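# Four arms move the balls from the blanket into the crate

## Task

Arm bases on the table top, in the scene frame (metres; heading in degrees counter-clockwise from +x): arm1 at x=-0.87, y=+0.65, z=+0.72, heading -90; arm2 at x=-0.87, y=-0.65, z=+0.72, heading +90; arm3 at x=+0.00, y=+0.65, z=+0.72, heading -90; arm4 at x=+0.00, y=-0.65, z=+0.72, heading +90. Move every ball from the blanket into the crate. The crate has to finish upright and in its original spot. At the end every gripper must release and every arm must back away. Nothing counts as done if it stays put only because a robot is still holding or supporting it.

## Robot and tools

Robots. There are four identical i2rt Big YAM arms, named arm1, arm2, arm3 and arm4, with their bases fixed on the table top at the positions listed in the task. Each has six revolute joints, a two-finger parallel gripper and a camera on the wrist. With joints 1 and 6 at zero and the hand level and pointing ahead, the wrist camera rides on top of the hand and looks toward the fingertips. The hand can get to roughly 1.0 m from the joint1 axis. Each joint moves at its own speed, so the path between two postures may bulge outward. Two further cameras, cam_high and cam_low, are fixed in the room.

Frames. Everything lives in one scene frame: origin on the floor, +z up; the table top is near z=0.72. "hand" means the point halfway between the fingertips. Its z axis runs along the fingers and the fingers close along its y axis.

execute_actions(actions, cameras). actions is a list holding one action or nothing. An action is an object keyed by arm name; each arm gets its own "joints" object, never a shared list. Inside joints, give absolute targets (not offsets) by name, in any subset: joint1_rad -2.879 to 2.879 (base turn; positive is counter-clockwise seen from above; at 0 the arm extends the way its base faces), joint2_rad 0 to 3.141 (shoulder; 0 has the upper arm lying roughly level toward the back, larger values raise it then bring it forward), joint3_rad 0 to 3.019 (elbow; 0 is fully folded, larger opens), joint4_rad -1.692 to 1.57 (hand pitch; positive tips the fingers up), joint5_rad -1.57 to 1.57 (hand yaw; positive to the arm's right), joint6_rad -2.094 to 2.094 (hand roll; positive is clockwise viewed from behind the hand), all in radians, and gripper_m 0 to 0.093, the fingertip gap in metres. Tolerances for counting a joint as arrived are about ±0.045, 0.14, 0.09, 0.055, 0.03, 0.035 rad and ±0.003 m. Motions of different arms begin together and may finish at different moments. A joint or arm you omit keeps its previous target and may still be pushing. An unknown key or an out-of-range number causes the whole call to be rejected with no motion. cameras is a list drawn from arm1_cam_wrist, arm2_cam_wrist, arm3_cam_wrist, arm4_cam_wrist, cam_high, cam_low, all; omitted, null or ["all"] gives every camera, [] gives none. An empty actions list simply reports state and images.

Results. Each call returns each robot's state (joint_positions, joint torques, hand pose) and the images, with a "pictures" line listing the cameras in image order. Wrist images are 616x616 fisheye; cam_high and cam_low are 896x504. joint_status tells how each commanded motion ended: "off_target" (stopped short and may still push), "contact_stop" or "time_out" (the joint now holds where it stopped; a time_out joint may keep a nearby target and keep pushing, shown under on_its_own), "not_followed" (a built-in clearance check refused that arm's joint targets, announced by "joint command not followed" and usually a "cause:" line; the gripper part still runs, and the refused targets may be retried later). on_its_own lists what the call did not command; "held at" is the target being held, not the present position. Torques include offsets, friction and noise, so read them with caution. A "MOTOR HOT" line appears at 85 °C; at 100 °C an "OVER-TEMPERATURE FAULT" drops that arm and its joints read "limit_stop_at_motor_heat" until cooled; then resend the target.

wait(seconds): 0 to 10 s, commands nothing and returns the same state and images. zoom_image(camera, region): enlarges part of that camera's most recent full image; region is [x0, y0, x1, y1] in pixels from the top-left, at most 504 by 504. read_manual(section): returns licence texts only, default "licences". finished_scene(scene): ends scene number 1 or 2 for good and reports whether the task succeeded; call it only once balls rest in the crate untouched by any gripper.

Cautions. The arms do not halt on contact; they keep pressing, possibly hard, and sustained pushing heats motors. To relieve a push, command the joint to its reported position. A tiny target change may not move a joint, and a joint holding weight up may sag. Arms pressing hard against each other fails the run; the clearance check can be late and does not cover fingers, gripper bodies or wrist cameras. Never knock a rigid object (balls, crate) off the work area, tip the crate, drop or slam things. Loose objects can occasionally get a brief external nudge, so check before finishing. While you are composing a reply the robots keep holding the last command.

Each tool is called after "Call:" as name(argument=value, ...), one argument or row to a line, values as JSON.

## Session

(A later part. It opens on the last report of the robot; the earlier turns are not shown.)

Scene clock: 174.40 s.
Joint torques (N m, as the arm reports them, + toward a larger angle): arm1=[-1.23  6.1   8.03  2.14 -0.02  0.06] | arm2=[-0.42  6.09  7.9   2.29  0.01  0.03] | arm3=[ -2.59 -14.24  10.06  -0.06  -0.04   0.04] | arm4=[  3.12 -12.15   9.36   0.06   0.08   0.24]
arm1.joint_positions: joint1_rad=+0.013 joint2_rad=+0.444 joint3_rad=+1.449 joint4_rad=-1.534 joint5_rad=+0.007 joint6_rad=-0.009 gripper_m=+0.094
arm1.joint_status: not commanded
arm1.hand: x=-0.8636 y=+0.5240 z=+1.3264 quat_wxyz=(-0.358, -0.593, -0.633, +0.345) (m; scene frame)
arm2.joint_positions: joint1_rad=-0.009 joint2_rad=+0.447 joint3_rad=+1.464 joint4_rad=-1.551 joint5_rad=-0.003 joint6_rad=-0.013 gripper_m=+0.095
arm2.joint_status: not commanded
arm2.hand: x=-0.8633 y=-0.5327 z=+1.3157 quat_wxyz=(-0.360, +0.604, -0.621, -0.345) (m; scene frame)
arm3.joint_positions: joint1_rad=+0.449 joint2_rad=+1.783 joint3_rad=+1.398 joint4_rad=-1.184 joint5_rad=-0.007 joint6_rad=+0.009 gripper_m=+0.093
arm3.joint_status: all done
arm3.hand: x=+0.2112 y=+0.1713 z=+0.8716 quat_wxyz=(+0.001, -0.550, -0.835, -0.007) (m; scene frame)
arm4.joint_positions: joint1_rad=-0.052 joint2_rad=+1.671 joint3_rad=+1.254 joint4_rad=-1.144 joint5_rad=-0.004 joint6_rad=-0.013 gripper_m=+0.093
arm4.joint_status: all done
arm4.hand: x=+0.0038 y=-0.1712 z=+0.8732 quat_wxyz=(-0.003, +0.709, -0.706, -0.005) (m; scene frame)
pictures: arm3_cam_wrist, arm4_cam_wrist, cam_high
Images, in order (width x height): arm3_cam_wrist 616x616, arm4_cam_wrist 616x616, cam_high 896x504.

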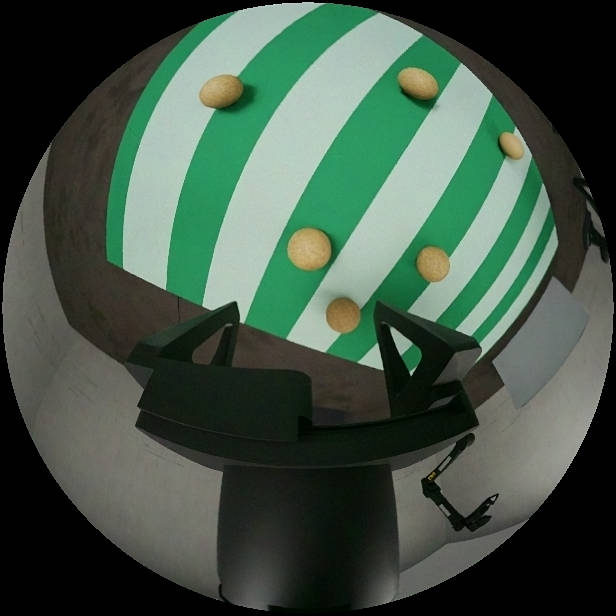

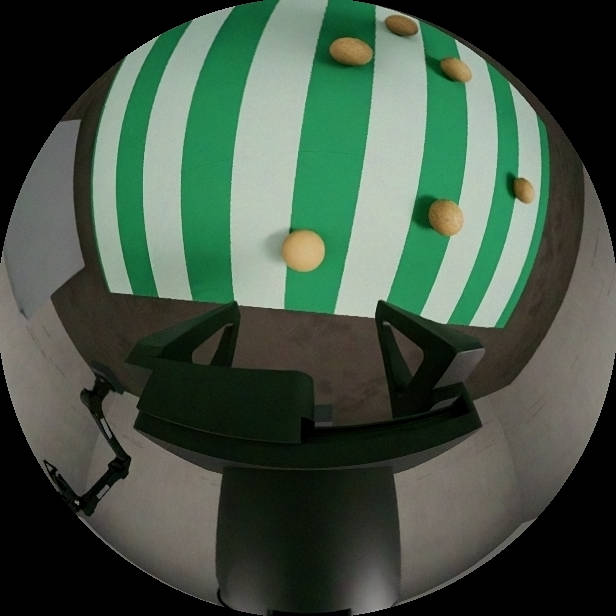

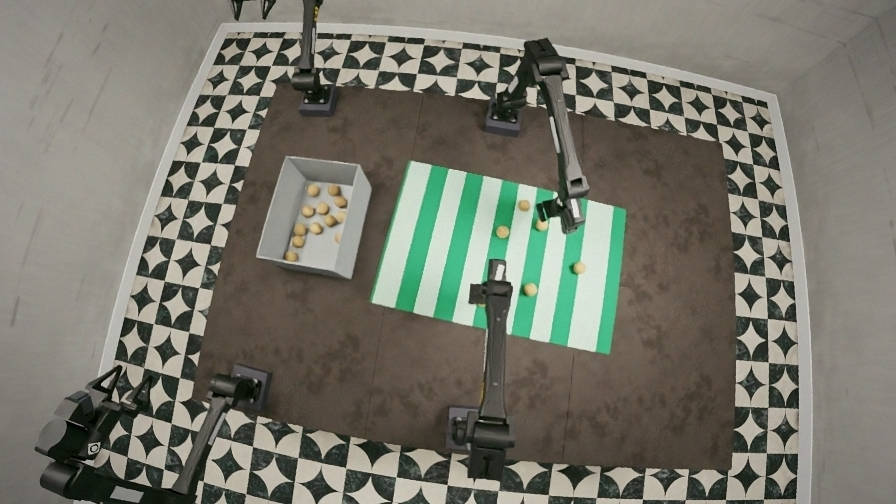

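Call:
execute_actions(
  actions=[
    {"arm3":{"joints":{"joint2_rad":1.937,"joint3_rad":1.305,"joint4_rad":-0.915}},"arm4":{"joints":{"joint2_rad":1.836,"joint3_rad":1.157,"joint4_rad":-0.855}}},
  ],
  cameras=[],
)

Call:
execute_actions(
  actions=[
    {"arm3":{"joints":{"gripper_m":0.038}},"arm4":{"joints":{"gripper_m":0.038}}},
  ],
  cameras=[],
)

Call:
execute_actions(
  actions=[
    {"arm3":{"joints":{"joint2_rad":1.4,"joint3_rad":1.65,"joint4_rad":-1.1}},"arm4":{"joints":{"joint2_rad":1.4,"joint3_rad":1.65,"joint4_rad":-1.1}}},
  ],
  cameras=[],
)

Call:
execute_actions(
  actions=[
    {"arm3":{"joints":{"joint1_rad":-0.885,"joint3_rad":2.38,"joint6_rad":0}},"arm4":{"joints":{"joint1_rad":0.775,"joint3_rad":2.38,"joint4_rad":-0.9,"joint6_rad":0}}},
  ],
  cameras=[],
)

Call:
execute_actions(
  actions=[
    {"arm3":{"joints":{"joint2_rad":2.22}},"arm4":{"joints":{"joint2_rad":2.24}}},
  ],
  cameras=[],
)

Call:
execute_actions(
  actions=[
    {"arm3":{"joints":{"gripper_m":0.093}},"arm4":{"joints":{"gripper_m":0.093}}},
  ],
  cameras=[],
)

Call:
execute_actions(
  actions=[
    {"arm3":{"joints":{"joint2_rad":1.35,"joint3_rad":1.8}},"arm4":{"joints":{"joint1_rad":0.3,"joint2_rad":1.35,"joint3_rad":1.8,"joint4_rad":-1.26}}},
  ],
  cameras=[],
)

Call:
execute_actions(
  actions=[
    {"arm3":{"joints":{"joint1_rad":0.12,"joint2_rad":1.845,"joint3_rad":1.51,"joint4_rad":-1.21}},"arm4":{"joints":{"joint1_rad":-0.56,"joint2_rad":2.15,"joint3_rad":1.98,"joint4_rad":-1.066}}},
  ],
  cameras=["arm3_cam_wrist","arm4_cam_wrist","cam_high"],
)

Scene clock: 199.97 s.
Joint torques (N m, as the arm reports them, + toward a larger angle): arm1=[-1.26  6.26  7.96  2.12 -0.07  0.06] | arm2=[-0.43  6.07  7.91  2.31  0.02  0.03] | arm3=[ -2.59 -17.48   7.48   0.57  -0.05   0.04] | arm4=[  3.11 -15.17   7.32   0.68   0.1    0.23]
arm1.joint_positions: joint1_rad=+0.013 joint2_rad=+0.444 joint3_rad=+1.449 joint4_rad=-1.534 joint5_rad=+0.007 joint6_rad=-0.009 gripper_m=+0.094
arm1.joint_status: not commanded
arm1.hand: x=-0.8636 y=+0.5240 z=+1.3264 quat_wxyz=(-0.358, -0.593, -0.633, +0.345) (m; scene frame)
arm2.joint_positions: joint1_rad=-0.009 joint2_rad=+0.447 joint3_rad=+1.464 joint4_rad=-1.551 joint5_rad=-0.003 joint6_rad=-0.013 gripper_m=+0.095
arm2.joint_status: not commanded
arm2.hand: x=-0.8633 y=-0.5327 z=+1.3157 quat_wxyz=(-0.360, +0.604, -0.621, -0.345) (m; scene frame)
arm3.joint_positions: joint1_rad=+0.449 joint2_rad=+1.956 joint3_rad=+1.296 joint4_rad=-0.924 joint5_rad=-0.007 joint6_rad=+0.009 gripper_m=+0.093
arm3.joint_status: all done
arm3.hand: x=+0.2124 y=+0.1700 z=+0.7504 quat_wxyz=(+0.007, -0.550, -0.835, -0.011) (m; scene frame)
arm4.joint_positions: joint1_rad=-0.052 joint2_rad=+1.852 joint3_rad=+1.140 joint4_rad=-0.868 joint5_rad=-0.004 joint6_rad=-0.013 gripper_m=+0.093
arm4.joint_status: all done
arm4.hand: x=+0.0038 y=-0.1713 z=+0.7530 quat_wxyz=(+0.005, +0.708, -0.706, +0.002) (m; scene frame)
pictures: none
No camera images: the call's "cameras" was empty. Leave "cameras" out to get every camera's image.

Scene clock: 200.57 s.
Joint torques (N m, as the arm reports them, + toward a larger angle): arm1=[-1.72  5.64  7.87  2.08 -0.08  0.07] | arm2=[-0.45  6.09  7.91  2.3   0.02  0.03] | arm3=[ -2.61 -17.44   7.46   0.58  -0.05   0.04] | arm4=[  2.82 -14.89   7.28   0.72   0.09   0.22]
arm1.joint_positions: joint1_rad=+0.013 joint2_rad=+0.444 joint3_rad=+1.449 joint4_rad=-1.534 joint5_rad=+0.007 joint6_rad=-0.009 gripper_m=+0.094
arm1.joint_status: not commanded
arm1.hand: x=-0.8636 y=+0.5240 z=+1.3264 quat_wxyz=(-0.358, -0.593, -0.633, +0.345) (m; scene frame)
arm2.joint_positions: joint1_rad=-0.009 joint2_rad=+0.447 joint3_rad=+1.464 joint4_rad=-1.551 joint5_rad=-0.003 joint6_rad=-0.013 gripper_m=+0.095
arm2.joint_status: not commanded
arm2.hand: x=-0.8633 y=-0.5327 z=+1.3157 quat_wxyz=(-0.360, +0.604, -0.621, -0.345) (m; scene frame)
arm3.joint_positions: joint1_rad=+0.449 joint2_rad=+1.956 joint3_rad=+1.296 joint4_rad=-0.924 joint5_rad=-0.007 joint6_rad=+0.009 gripper_m=+0.047
arm3.joint_status: gripper_m off_target (ended at +0.047, target +0.038)
arm3.hand: x=+0.2124 y=+0.1700 z=+0.7504 quat_wxyz=(+0.007, -0.550, -0.835, -0.011) (m; scene frame)
arm4.joint_positions: joint1_rad=-0.052 joint2_rad=+1.852 joint3_rad=+1.140 joint4_rad=-0.868 joint5_rad=-0.004 joint6_rad=-0.012 gripper_m=+0.047
arm4.joint_status: gripper_m off_target (ended at +0.047, target +0.038)
arm4.hand: x=+0.0038 y=-0.1713 z=+0.7530 quat_wxyz=(+0.005, +0.708, -0.706, +0.002) (m; scene frame)
pictures: none
No camera images: the call's "cameras" was empty. Leave "cameras" out to get every camera's image.

Scene clock: 202.30 s.
Joint torques (N m, as the arm reports them, + toward a larger angle): arm1=[-1.44  6.12  7.9   2.02 -0.08  0.06] | arm2=[-0.42  6.07  7.91  2.29  0.02  0.03] | arm3=[ -2.64 -12.22   9.72   1.15  -0.05   0.04] | arm4=[  2.94 -11.63   9.52   0.99   0.1    0.22]
arm1.joint_positions: joint1_rad=+0.013 joint2_rad=+0.444 joint3_rad=+1.449 joint4_rad=-1.534 joint5_rad=+0.007 joint6_rad=-0.009 gripper_m=+0.094
arm1.joint_status: not commanded
arm1.hand: x=-0.8636 y=+0.5240 z=+1.3264 quat_wxyz=(-0.358, -0.593, -0.633, +0.345) (m; scene frame)
arm2.joint_positions: joint1_rad=-0.009 joint2_rad=+0.447 joint3_rad=+1.464 joint4_rad=-1.551 joint5_rad=-0.003 joint6_rad=-0.013 gripper_m=+0.095
arm2.joint_status: not commanded
arm2.hand: x=-0.8633 y=-0.5327 z=+1.3157 quat_wxyz=(-0.360, +0.604, -0.621, -0.345) (m; scene frame)
arm3.joint_positions: joint1_rad=+0.449 joint2_rad=+1.417 joint3_rad=+1.646 joint4_rad=-1.096 joint5_rad=-0.007 joint6_rad=+0.009 gripper_m=+0.047
arm3.joint_status: all done
arm3.hand: x=+0.2272 y=+0.1313 z=+1.1891 quat_wxyz=(-0.289, -0.517, -0.785, +0.180) (m; scene frame)
arm4.joint_positions: joint1_rad=-0.052 joint2_rad=+1.415 joint3_rad=+1.635 joint4_rad=-1.092 joint5_rad=-0.004 joint6_rad=-0.012 gripper_m=+0.047
arm4.joint_status: all done
arm4.hand: x=+0.0044 y=-0.0892 z=+1.1831 quat_wxyz=(-0.243, +0.666, -0.663, -0.241) (m; scene frame)
pictures: none
No camera images: the call's "cameras" was empty. Leave "cameras" out to get every camera's image.

Scene clock: 204.13 s.
Joint torques (N m, as the arm reports them, + toward a larger angle): arm1=[-1.76  5.84  8.03  2.12 -0.05  0.06] | arm2=[-0.44  6.1   7.91  2.3   0.02  0.03] | arm3=[-2.26 -6.63  9.85  1.86 -0.13  0.04] | arm4=[ 2.61 -6.56  6.99  2.25  0.14  0.23]
arm1.joint_positions: joint1_rad=+0.013 joint2_rad=+0.444 joint3_rad=+1.449 joint4_rad=-1.534 joint5_rad=+0.007 joint6_rad=-0.009 gripper_m=+0.094
arm1.joint_status: not commanded
arm1.hand: x=-0.8636 y=+0.5240 z=+1.3264 quat_wxyz=(-0.358, -0.593, -0.633, +0.345) (m; scene frame)
arm2.joint_positions: joint1_rad=-0.009 joint2_rad=+0.447 joint3_rad=+1.464 joint4_rad=-1.551 joint5_rad=-0.003 joint6_rad=-0.013 gripper_m=+0.095
arm2.joint_status: not commanded
arm2.hand: x=-0.8633 y=-0.5327 z=+1.3157 quat_wxyz=(-0.360, +0.604, -0.621, -0.345) (m; scene frame)
arm3.joint_positions: joint1_rad=-0.878 joint2_rad=+1.398 joint3_rad=+2.339 joint4_rad=-1.103 joint5_rad=-0.004 joint6_rad=+0.009 gripper_m=+0.047
arm3.joint_status: all done
arm3.hand: x=-0.3887 y=+0.3400 z=+1.5606 quat_wxyz=(-0.210, -0.723, -0.248, +0.610) (m; scene frame)
arm4.joint_positions: joint1_rad=+0.765 joint2_rad=+1.399 joint3_rad=+2.362 joint4_rad=-0.915 joint5_rad=-0.005 joint6_rad=-0.012 gripper_m=+0.047
arm4.joint_status: all done
arm4.hand: x=-0.3532 y=-0.3145 z=+1.6137 quat_wxyz=(-0.272, +0.642, -0.250, -0.671) (m; scene frame)
pictures: none
No camera images: the call's "cameras" was empty. Leave "cameras" out to get every camera's image.

Scene clock: 206.13 s.
Joint torques (N m, as the arm reports them, + toward a larger angle): arm1=[-1.41  6.32  7.93  1.99 -0.07  0.04] | arm2=[-0.43  6.1   7.9   2.3   0.01  0.03] | arm3=[ -2.39 -22.86  12.36   1.34  -0.12   0.04] | arm4=[  3.09 -21.55  11.41   1.43   0.15   0.22]
arm1.joint_positions: joint1_rad=+0.013 joint2_rad=+0.444 joint3_rad=+1.449 joint4_rad=-1.534 joint5_rad=+0.007 joint6_rad=-0.009 gripper_m=+0.094
arm1.joint_status: not commanded
arm1.hand: x=-0.8636 y=+0.5240 z=+1.3264 quat_wxyz=(-0.358, -0.593, -0.633, +0.345) (m; scene frame)
arm2.joint_positions: joint1_rad=-0.009 joint2_rad=+0.447 joint3_rad=+1.464 joint4_rad=-1.551 joint5_rad=-0.003 joint6_rad=-0.013 gripper_m=+0.095
arm2.joint_status: not commanded
arm2.hand: x=-0.8633 y=-0.5327 z=+1.3157 quat_wxyz=(-0.360, +0.604, -0.621, -0.345) (m; scene frame)
arm3.joint_positions: joint1_rad=-0.878 joint2_rad=+2.220 joint3_rad=+2.343 joint4_rad=-1.104 joint5_rad=-0.004 joint6_rad=+0.009 gripper_m=+0.047
arm3.joint_status: all done
arm3.hand: x=-0.6488 y=+0.1449 z=+1.0082 quat_wxyz=(-0.092, -0.907, -0.307, +0.272) (m; scene frame)
arm4.joint_positions: joint1_rad=+0.765 joint2_rad=+2.230 joint3_rad=+2.340 joint4_rad=-0.904 joint5_rad=-0.005 joint6_rad=-0.012 gripper_m=+0.047
arm4.joint_status: all done
arm4.hand: x=-0.6221 y=-0.0571 z=+1.0280 quat_wxyz=(-0.141, +0.861, -0.338, -0.352) (m; scene frame)
pictures: none
No camera images: the call's "cameras" was empty. Leave "cameras" out to get every camera's image.

Scene clock: 206.73 s.
Joint torques (N m, as the arm reports them, + toward a larger angle): arm1=[-1.75  6.71  7.94  2.13 -0.06  0.05] | arm2=[-0.42  6.09  7.91  2.29  0.01  0.03] | arm3=[ -2.37 -22.73  12.4    1.33  -0.13   0.04] | arm4=[  3.19 -22.35  11.44   1.41   0.13   0.23]
arm1.joint_positions: joint1_rad=+0.013 joint2_rad=+0.444 joint3_rad=+1.449 joint4_rad=-1.534 joint5_rad=+0.007 joint6_rad=-0.009 gripper_m=+0.094
arm1.joint_status: not commanded
arm1.hand: x=-0.8636 y=+0.5240 z=+1.3264 quat_wxyz=(-0.358, -0.593, -0.633, +0.345) (m; scene frame)
arm2.joint_positions: joint1_rad=-0.009 joint2_rad=+0.447 joint3_rad=+1.464 joint4_rad=-1.551 joint5_rad=-0.003 joint6_rad=-0.013 gripper_m=+0.095
arm2.joint_status: not commanded
arm2.hand: x=-0.8633 y=-0.5327 z=+1.3157 quat_wxyz=(-0.360, +0.604, -0.621, -0.345) (m; scene frame)
arm3.joint_positions: joint1_rad=-0.878 joint2_rad=+2.220 joint3_rad=+2.343 joint4_rad=-1.104 joint5_rad=-0.004 joint6_rad=+0.009 gripper_m=+0.093
arm3.joint_status: all done
arm3.hand: x=-0.6488 y=+0.1449 z=+1.0082 quat_wxyz=(-0.092, -0.907, -0.307, +0.272) (m; scene frame)
arm4.joint_positions: joint1_rad=+0.765 joint2_rad=+2.230 joint3_rad=+2.340 joint4_rad=-0.904 joint5_rad=-0.005 joint6_rad=-0.012 gripper_m=+0.093
arm4.joint_status: all done
arm4.hand: x=-0.6221 y=-0.0571 z=+1.0280 quat_wxyz=(-0.141, +0.861, -0.338, -0.352) (m; scene frame)
pictures: none
No camera images: the call's "cameras" was empty. Leave "cameras" out to get every camera's image.

Scene clock: 208.70 s.
Joint torques (N m, as the arm reports them, + toward a larger angle): arm1=[-1.29  5.76  8.    2.09 -0.07  0.05] | arm2=[-0.42  6.11  7.9   2.3   0.01  0.03] | arm3=[-2.28 -9.94  9.12  1.66 -0.13  0.04] | arm4=[  1.29 -10.15   8.93   1.     0.08   0.2 ]
arm1.joint_positions: joint1_rad=+0.013 joint2_rad=+0.444 joint3_rad=+1.449 joint4_rad=-1.534 joint5_rad=+0.007 joint6_rad=-0.009 gripper_m=+0.094
arm1.joint_status: not commanded
arm1.hand: x=-0.8636 y=+0.5240 z=+1.3264 quat_wxyz=(-0.358, -0.593, -0.633, +0.345) (m; scene frame)
arm2.joint_positions: joint1_rad=-0.009 joint2_rad=+0.447 joint3_rad=+1.464 joint4_rad=-1.551 joint5_rad=-0.003 joint6_rad=-0.013 gripper_m=+0.095
arm2.joint_status: not commanded
arm2.hand: x=-0.8633 y=-0.5327 z=+1.3157 quat_wxyz=(-0.360, +0.604, -0.621, -0.345) (m; scene frame)
arm3.joint_positions: joint1_rad=-0.878 joint2_rad=+1.360 joint3_rad=+1.799 joint4_rad=-1.103 joint5_rad=-0.004 joint6_rad=+0.009 gripper_m=+0.093
arm3.joint_status: all done
arm3.hand: x=-0.4336 y=+0.3082 z=+1.3021 quat_wxyz=(-0.140, -0.853, -0.290, +0.411) (m; scene frame)
arm4.joint_positions: joint1_rad=+0.309 joint2_rad=+1.363 joint3_rad=+1.788 joint4_rad=-1.250 joint5_rad=-0.003 joint6_rad=-0.010 gripper_m=+0.093
arm4.joint_status: all done
arm4.hand: x=-0.1813 y=-0.1579 z=+1.2650 quat_wxyz=(-0.209, +0.767, -0.529, -0.299) (m; scene frame)
pictures: none
No camera images: the call's "cameras" was empty. Leave "cameras" out to get every camera's image.

Scene clock: 210.60 s.
Joint torques (N m, as the arm reports them, + toward a larger angle): arm1=[-1.67  6.65  8.    2.21 -0.07  0.04] | arm2=[-0.43  6.11  7.91  2.29  0.01  0.03] | arm3=[ -2.66 -15.82   9.63  -0.07  -0.03   0.04] | arm4=[  1.98 -20.22  10.9    0.81   0.07   0.19]
arm1.joint_positions: joint1_rad=+0.013 joint2_rad=+0.444 joint3_rad=+1.449 joint4_rad=-1.534 joint5_rad=+0.007 joint6_rad=-0.009 gripper_m=+0.094
arm1.joint_status: not commanded
arm1.hand: x=-0.8636 y=+0.5240 z=+1.3264 quat_wxyz=(-0.358, -0.593, -0.633, +0.345) (m; scene frame)
arm2.joint_positions: joint1_rad=-0.009 joint2_rad=+0.447 joint3_rad=+1.464 joint4_rad=-1.551 joint5_rad=-0.003 joint6_rad=-0.013 gripper_m=+0.095
arm2.joint_status: not commanded
arm2.hand: x=-0.8633 y=-0.5327 z=+1.3157 quat_wxyz=(-0.360, +0.604, -0.621, -0.345) (m; scene frame)
arm3.joint_positions: joint1_rad=+0.134 joint2_rad=+1.846 joint3_rad=+1.491 joint4_rad=-1.203 joint5_rad=-0.007 joint6_rad=+0.009 gripper_m=+0.093
arm3.joint_status: all done
arm3.hand: x=+0.0556 y=+0.1004 z=+0.8719 quat_wxyz=(-0.003, -0.674, -0.738, -0.002) (m; scene frame)
arm4.joint_positions: joint1_rad=-0.553 joint2_rad=+2.145 joint3_rad=+1.939 joint4_rad=-1.068 joint5_rad=-0.003 joint6_rad=-0.010 gripper_m=+0.093
arm4.joint_status: all done
arm4.hand: x=+0.3566 y=-0.0126 z=+0.8717 quat_wxyz=(-0.128, +0.505, -0.850, -0.076) (m; scene frame)
pictures: arm3_cam_wrist, arm4_cam_wrist, cam_high
Images, in order (width x height): arm3_cam_wrist 616x616, arm4_cam_wrist 616x616, cam_high 896x504.

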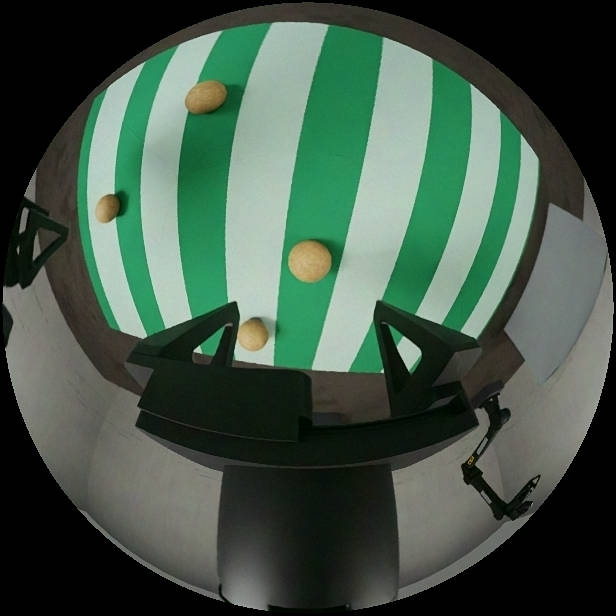

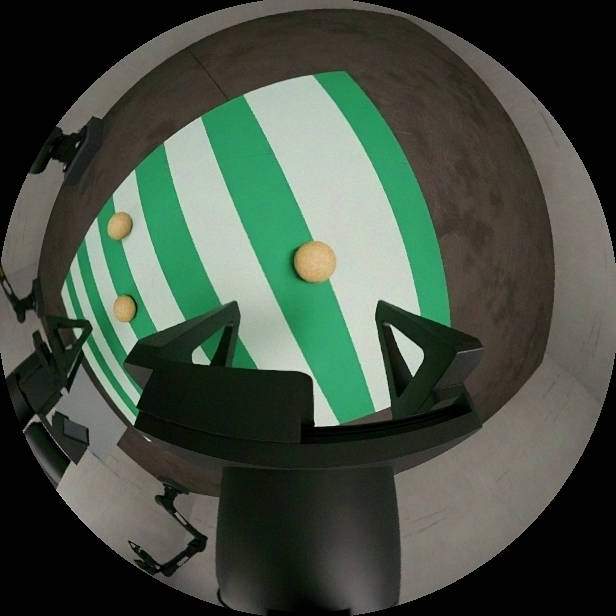

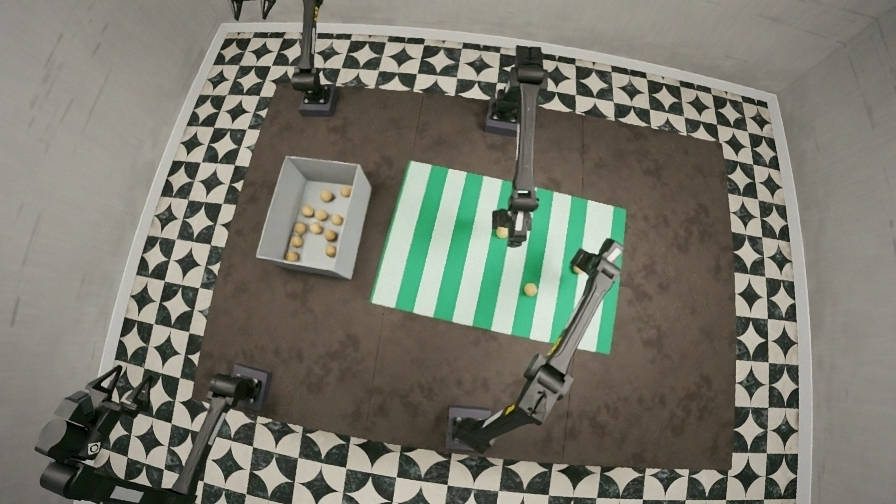

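Call:
execute_actions(
  actions=[
    {"arm3":{"joints":{"joint2_rad":1.972,"joint3_rad":1.362,"joint4_rad":-0.94}},"arm4":{"joints":{"joint1_rad":-0.57,"joint2_rad":2.345,"joint3_rad":2.02,"joint4_rad":-0.905}}},
  ],
  cameras=["arm4_cam_wrist"],
)

Call:
execute_actions(
  actions=[
    {"arm3":{"joints":{"gripper_m":0.038}},"arm4":{"joints":{"gripper_m":0.038}}},
  ],
  cameras=["arm4_cam_wrist"],
)

Scene clock: 216.20 s.
Joint torques (N m, as the arm reports them, + toward a larger angle): arm1=[-1.25  6.19  7.93  2.07 -0.06  0.07] | arm2=[-0.47  6.08  7.91  2.3   0.02  0.03] | arm3=[ -2.62 -18.18   7.63   0.57  -0.03   0.04] | arm4=[  1.08 -24.12   9.53   1.14   0.09   0.19]
arm1.joint_positions: joint1_rad=+0.013 joint2_rad=+0.444 joint3_rad=+1.449 joint4_rad=-1.534 joint5_rad=+0.007 joint6_rad=-0.009 gripper_m=+0.094
arm1.joint_status: not commanded
arm1.hand: x=-0.8636 y=+0.5240 z=+1.3264 quat_wxyz=(-0.358, -0.593, -0.633, +0.345) (m; scene frame)
arm2.joint_positions: joint1_rad=-0.009 joint2_rad=+0.447 joint3_rad=+1.464 joint4_rad=-1.551 joint5_rad=-0.003 joint6_rad=-0.013 gripper_m=+0.095
arm2.joint_status: not commanded
arm2.hand: x=-0.8633 y=-0.5327 z=+1.3157 quat_wxyz=(-0.360, +0.604, -0.621, -0.345) (m; scene frame)
arm3.joint_positions: joint1_rad=+0.134 joint2_rad=+1.992 joint3_rad=+1.351 joint4_rad=-0.950 joint5_rad=-0.007 joint6_rad=+0.009 gripper_m=+0.093
arm3.joint_status: all done
arm3.hand: x=+0.0544 y=+0.1130 z=+0.7484 quat_wxyz=(+0.009, -0.674, -0.738, -0.013) (m; scene frame)
arm4.joint_positions: joint1_rad=-0.556 joint2_rad=+2.365 joint3_rad=+1.993 joint4_rad=-0.921 joint5_rad=-0.004 joint6_rad=-0.009 gripper_m=+0.093
arm4.joint_status: all done
arm4.hand: x=+0.3740 y=+0.0147 z=+0.7452 quat_wxyz=(-0.119, +0.504, -0.853, -0.071) (m; scene frame)
pictures: arm4_cam_wrist
Images, in order (width x height): arm4_cam_wrist 616x616.

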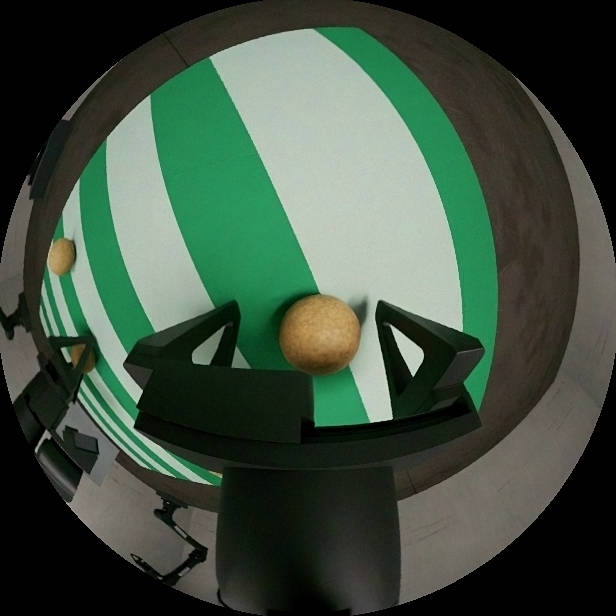

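Scene clock: 216.80 s.
Joint torques (N m, as the arm reports them, + toward a larger angle): arm1=[-1.8   5.69  8.06  1.94 -0.09  0.06] | arm2=[-0.43  6.11  7.91  2.3   0.02  0.03] | arm3=[ -2.63 -18.13   7.62   0.56  -0.03   0.04] | arm4=[  1.21 -23.99   9.63   1.21   0.09   0.19]
arm1.joint_positions: joint1_rad=+0.013 joint2_rad=+0.444 joint3_rad=+1.449 joint4_rad=-1.534 joint5_rad=+0.007 joint6_rad=-0.009 gripper_m=+0.094
arm1.joint_status: not commanded
arm1.hand: x=-0.8636 y=+0.5240 z=+1.3264 quat_wxyz=(-0.358, -0.593, -0.633, +0.345) (m; scene frame)
arm2.joint_positions: joint1_rad=-0.009 joint2_rad=+0.447 joint3_rad=+1.464 joint4_rad=-1.551 joint5_rad=-0.003 joint6_rad=-0.013 gripper_m=+0.095
arm2.joint_status: not commanded
arm2.hand: x=-0.8633 y=-0.5327 z=+1.3157 quat_wxyz=(-0.360, +0.604, -0.621, -0.345) (m; scene frame)
arm3.joint_positions: joint1_rad=+0.134 joint2_rad=+1.992 joint3_rad=+1.351 joint4_rad=-0.950 joint5_rad=-0.007 joint6_rad=+0.009 gripper_m=+0.047
arm3.joint_status: gripper_m off_target (ended at +0.047, target +0.038)
arm3.hand: x=+0.0544 y=+0.1130 z=+0.7484 quat_wxyz=(+0.009, -0.674, -0.738, -0.013) (m; scene frame)
arm4.joint_positions: joint1_rad=-0.556 joint2_rad=+2.365 joint3_rad=+1.993 joint4_rad=-0.921 joint5_rad=-0.004 joint6_rad=-0.009 gripper_m=+0.047
arm4.joint_status: gripper_m off_target (ended at +0.047, target +0.038)
arm4.hand: x=+0.3740 y=+0.0147 z=+0.7452 quat_wxyz=(-0.119, +0.504, -0.853, -0.071) (m; scene frame)
pictures: arm4_cam_wrist
Images, in order (width x height): arm4_cam_wrist 616x616.

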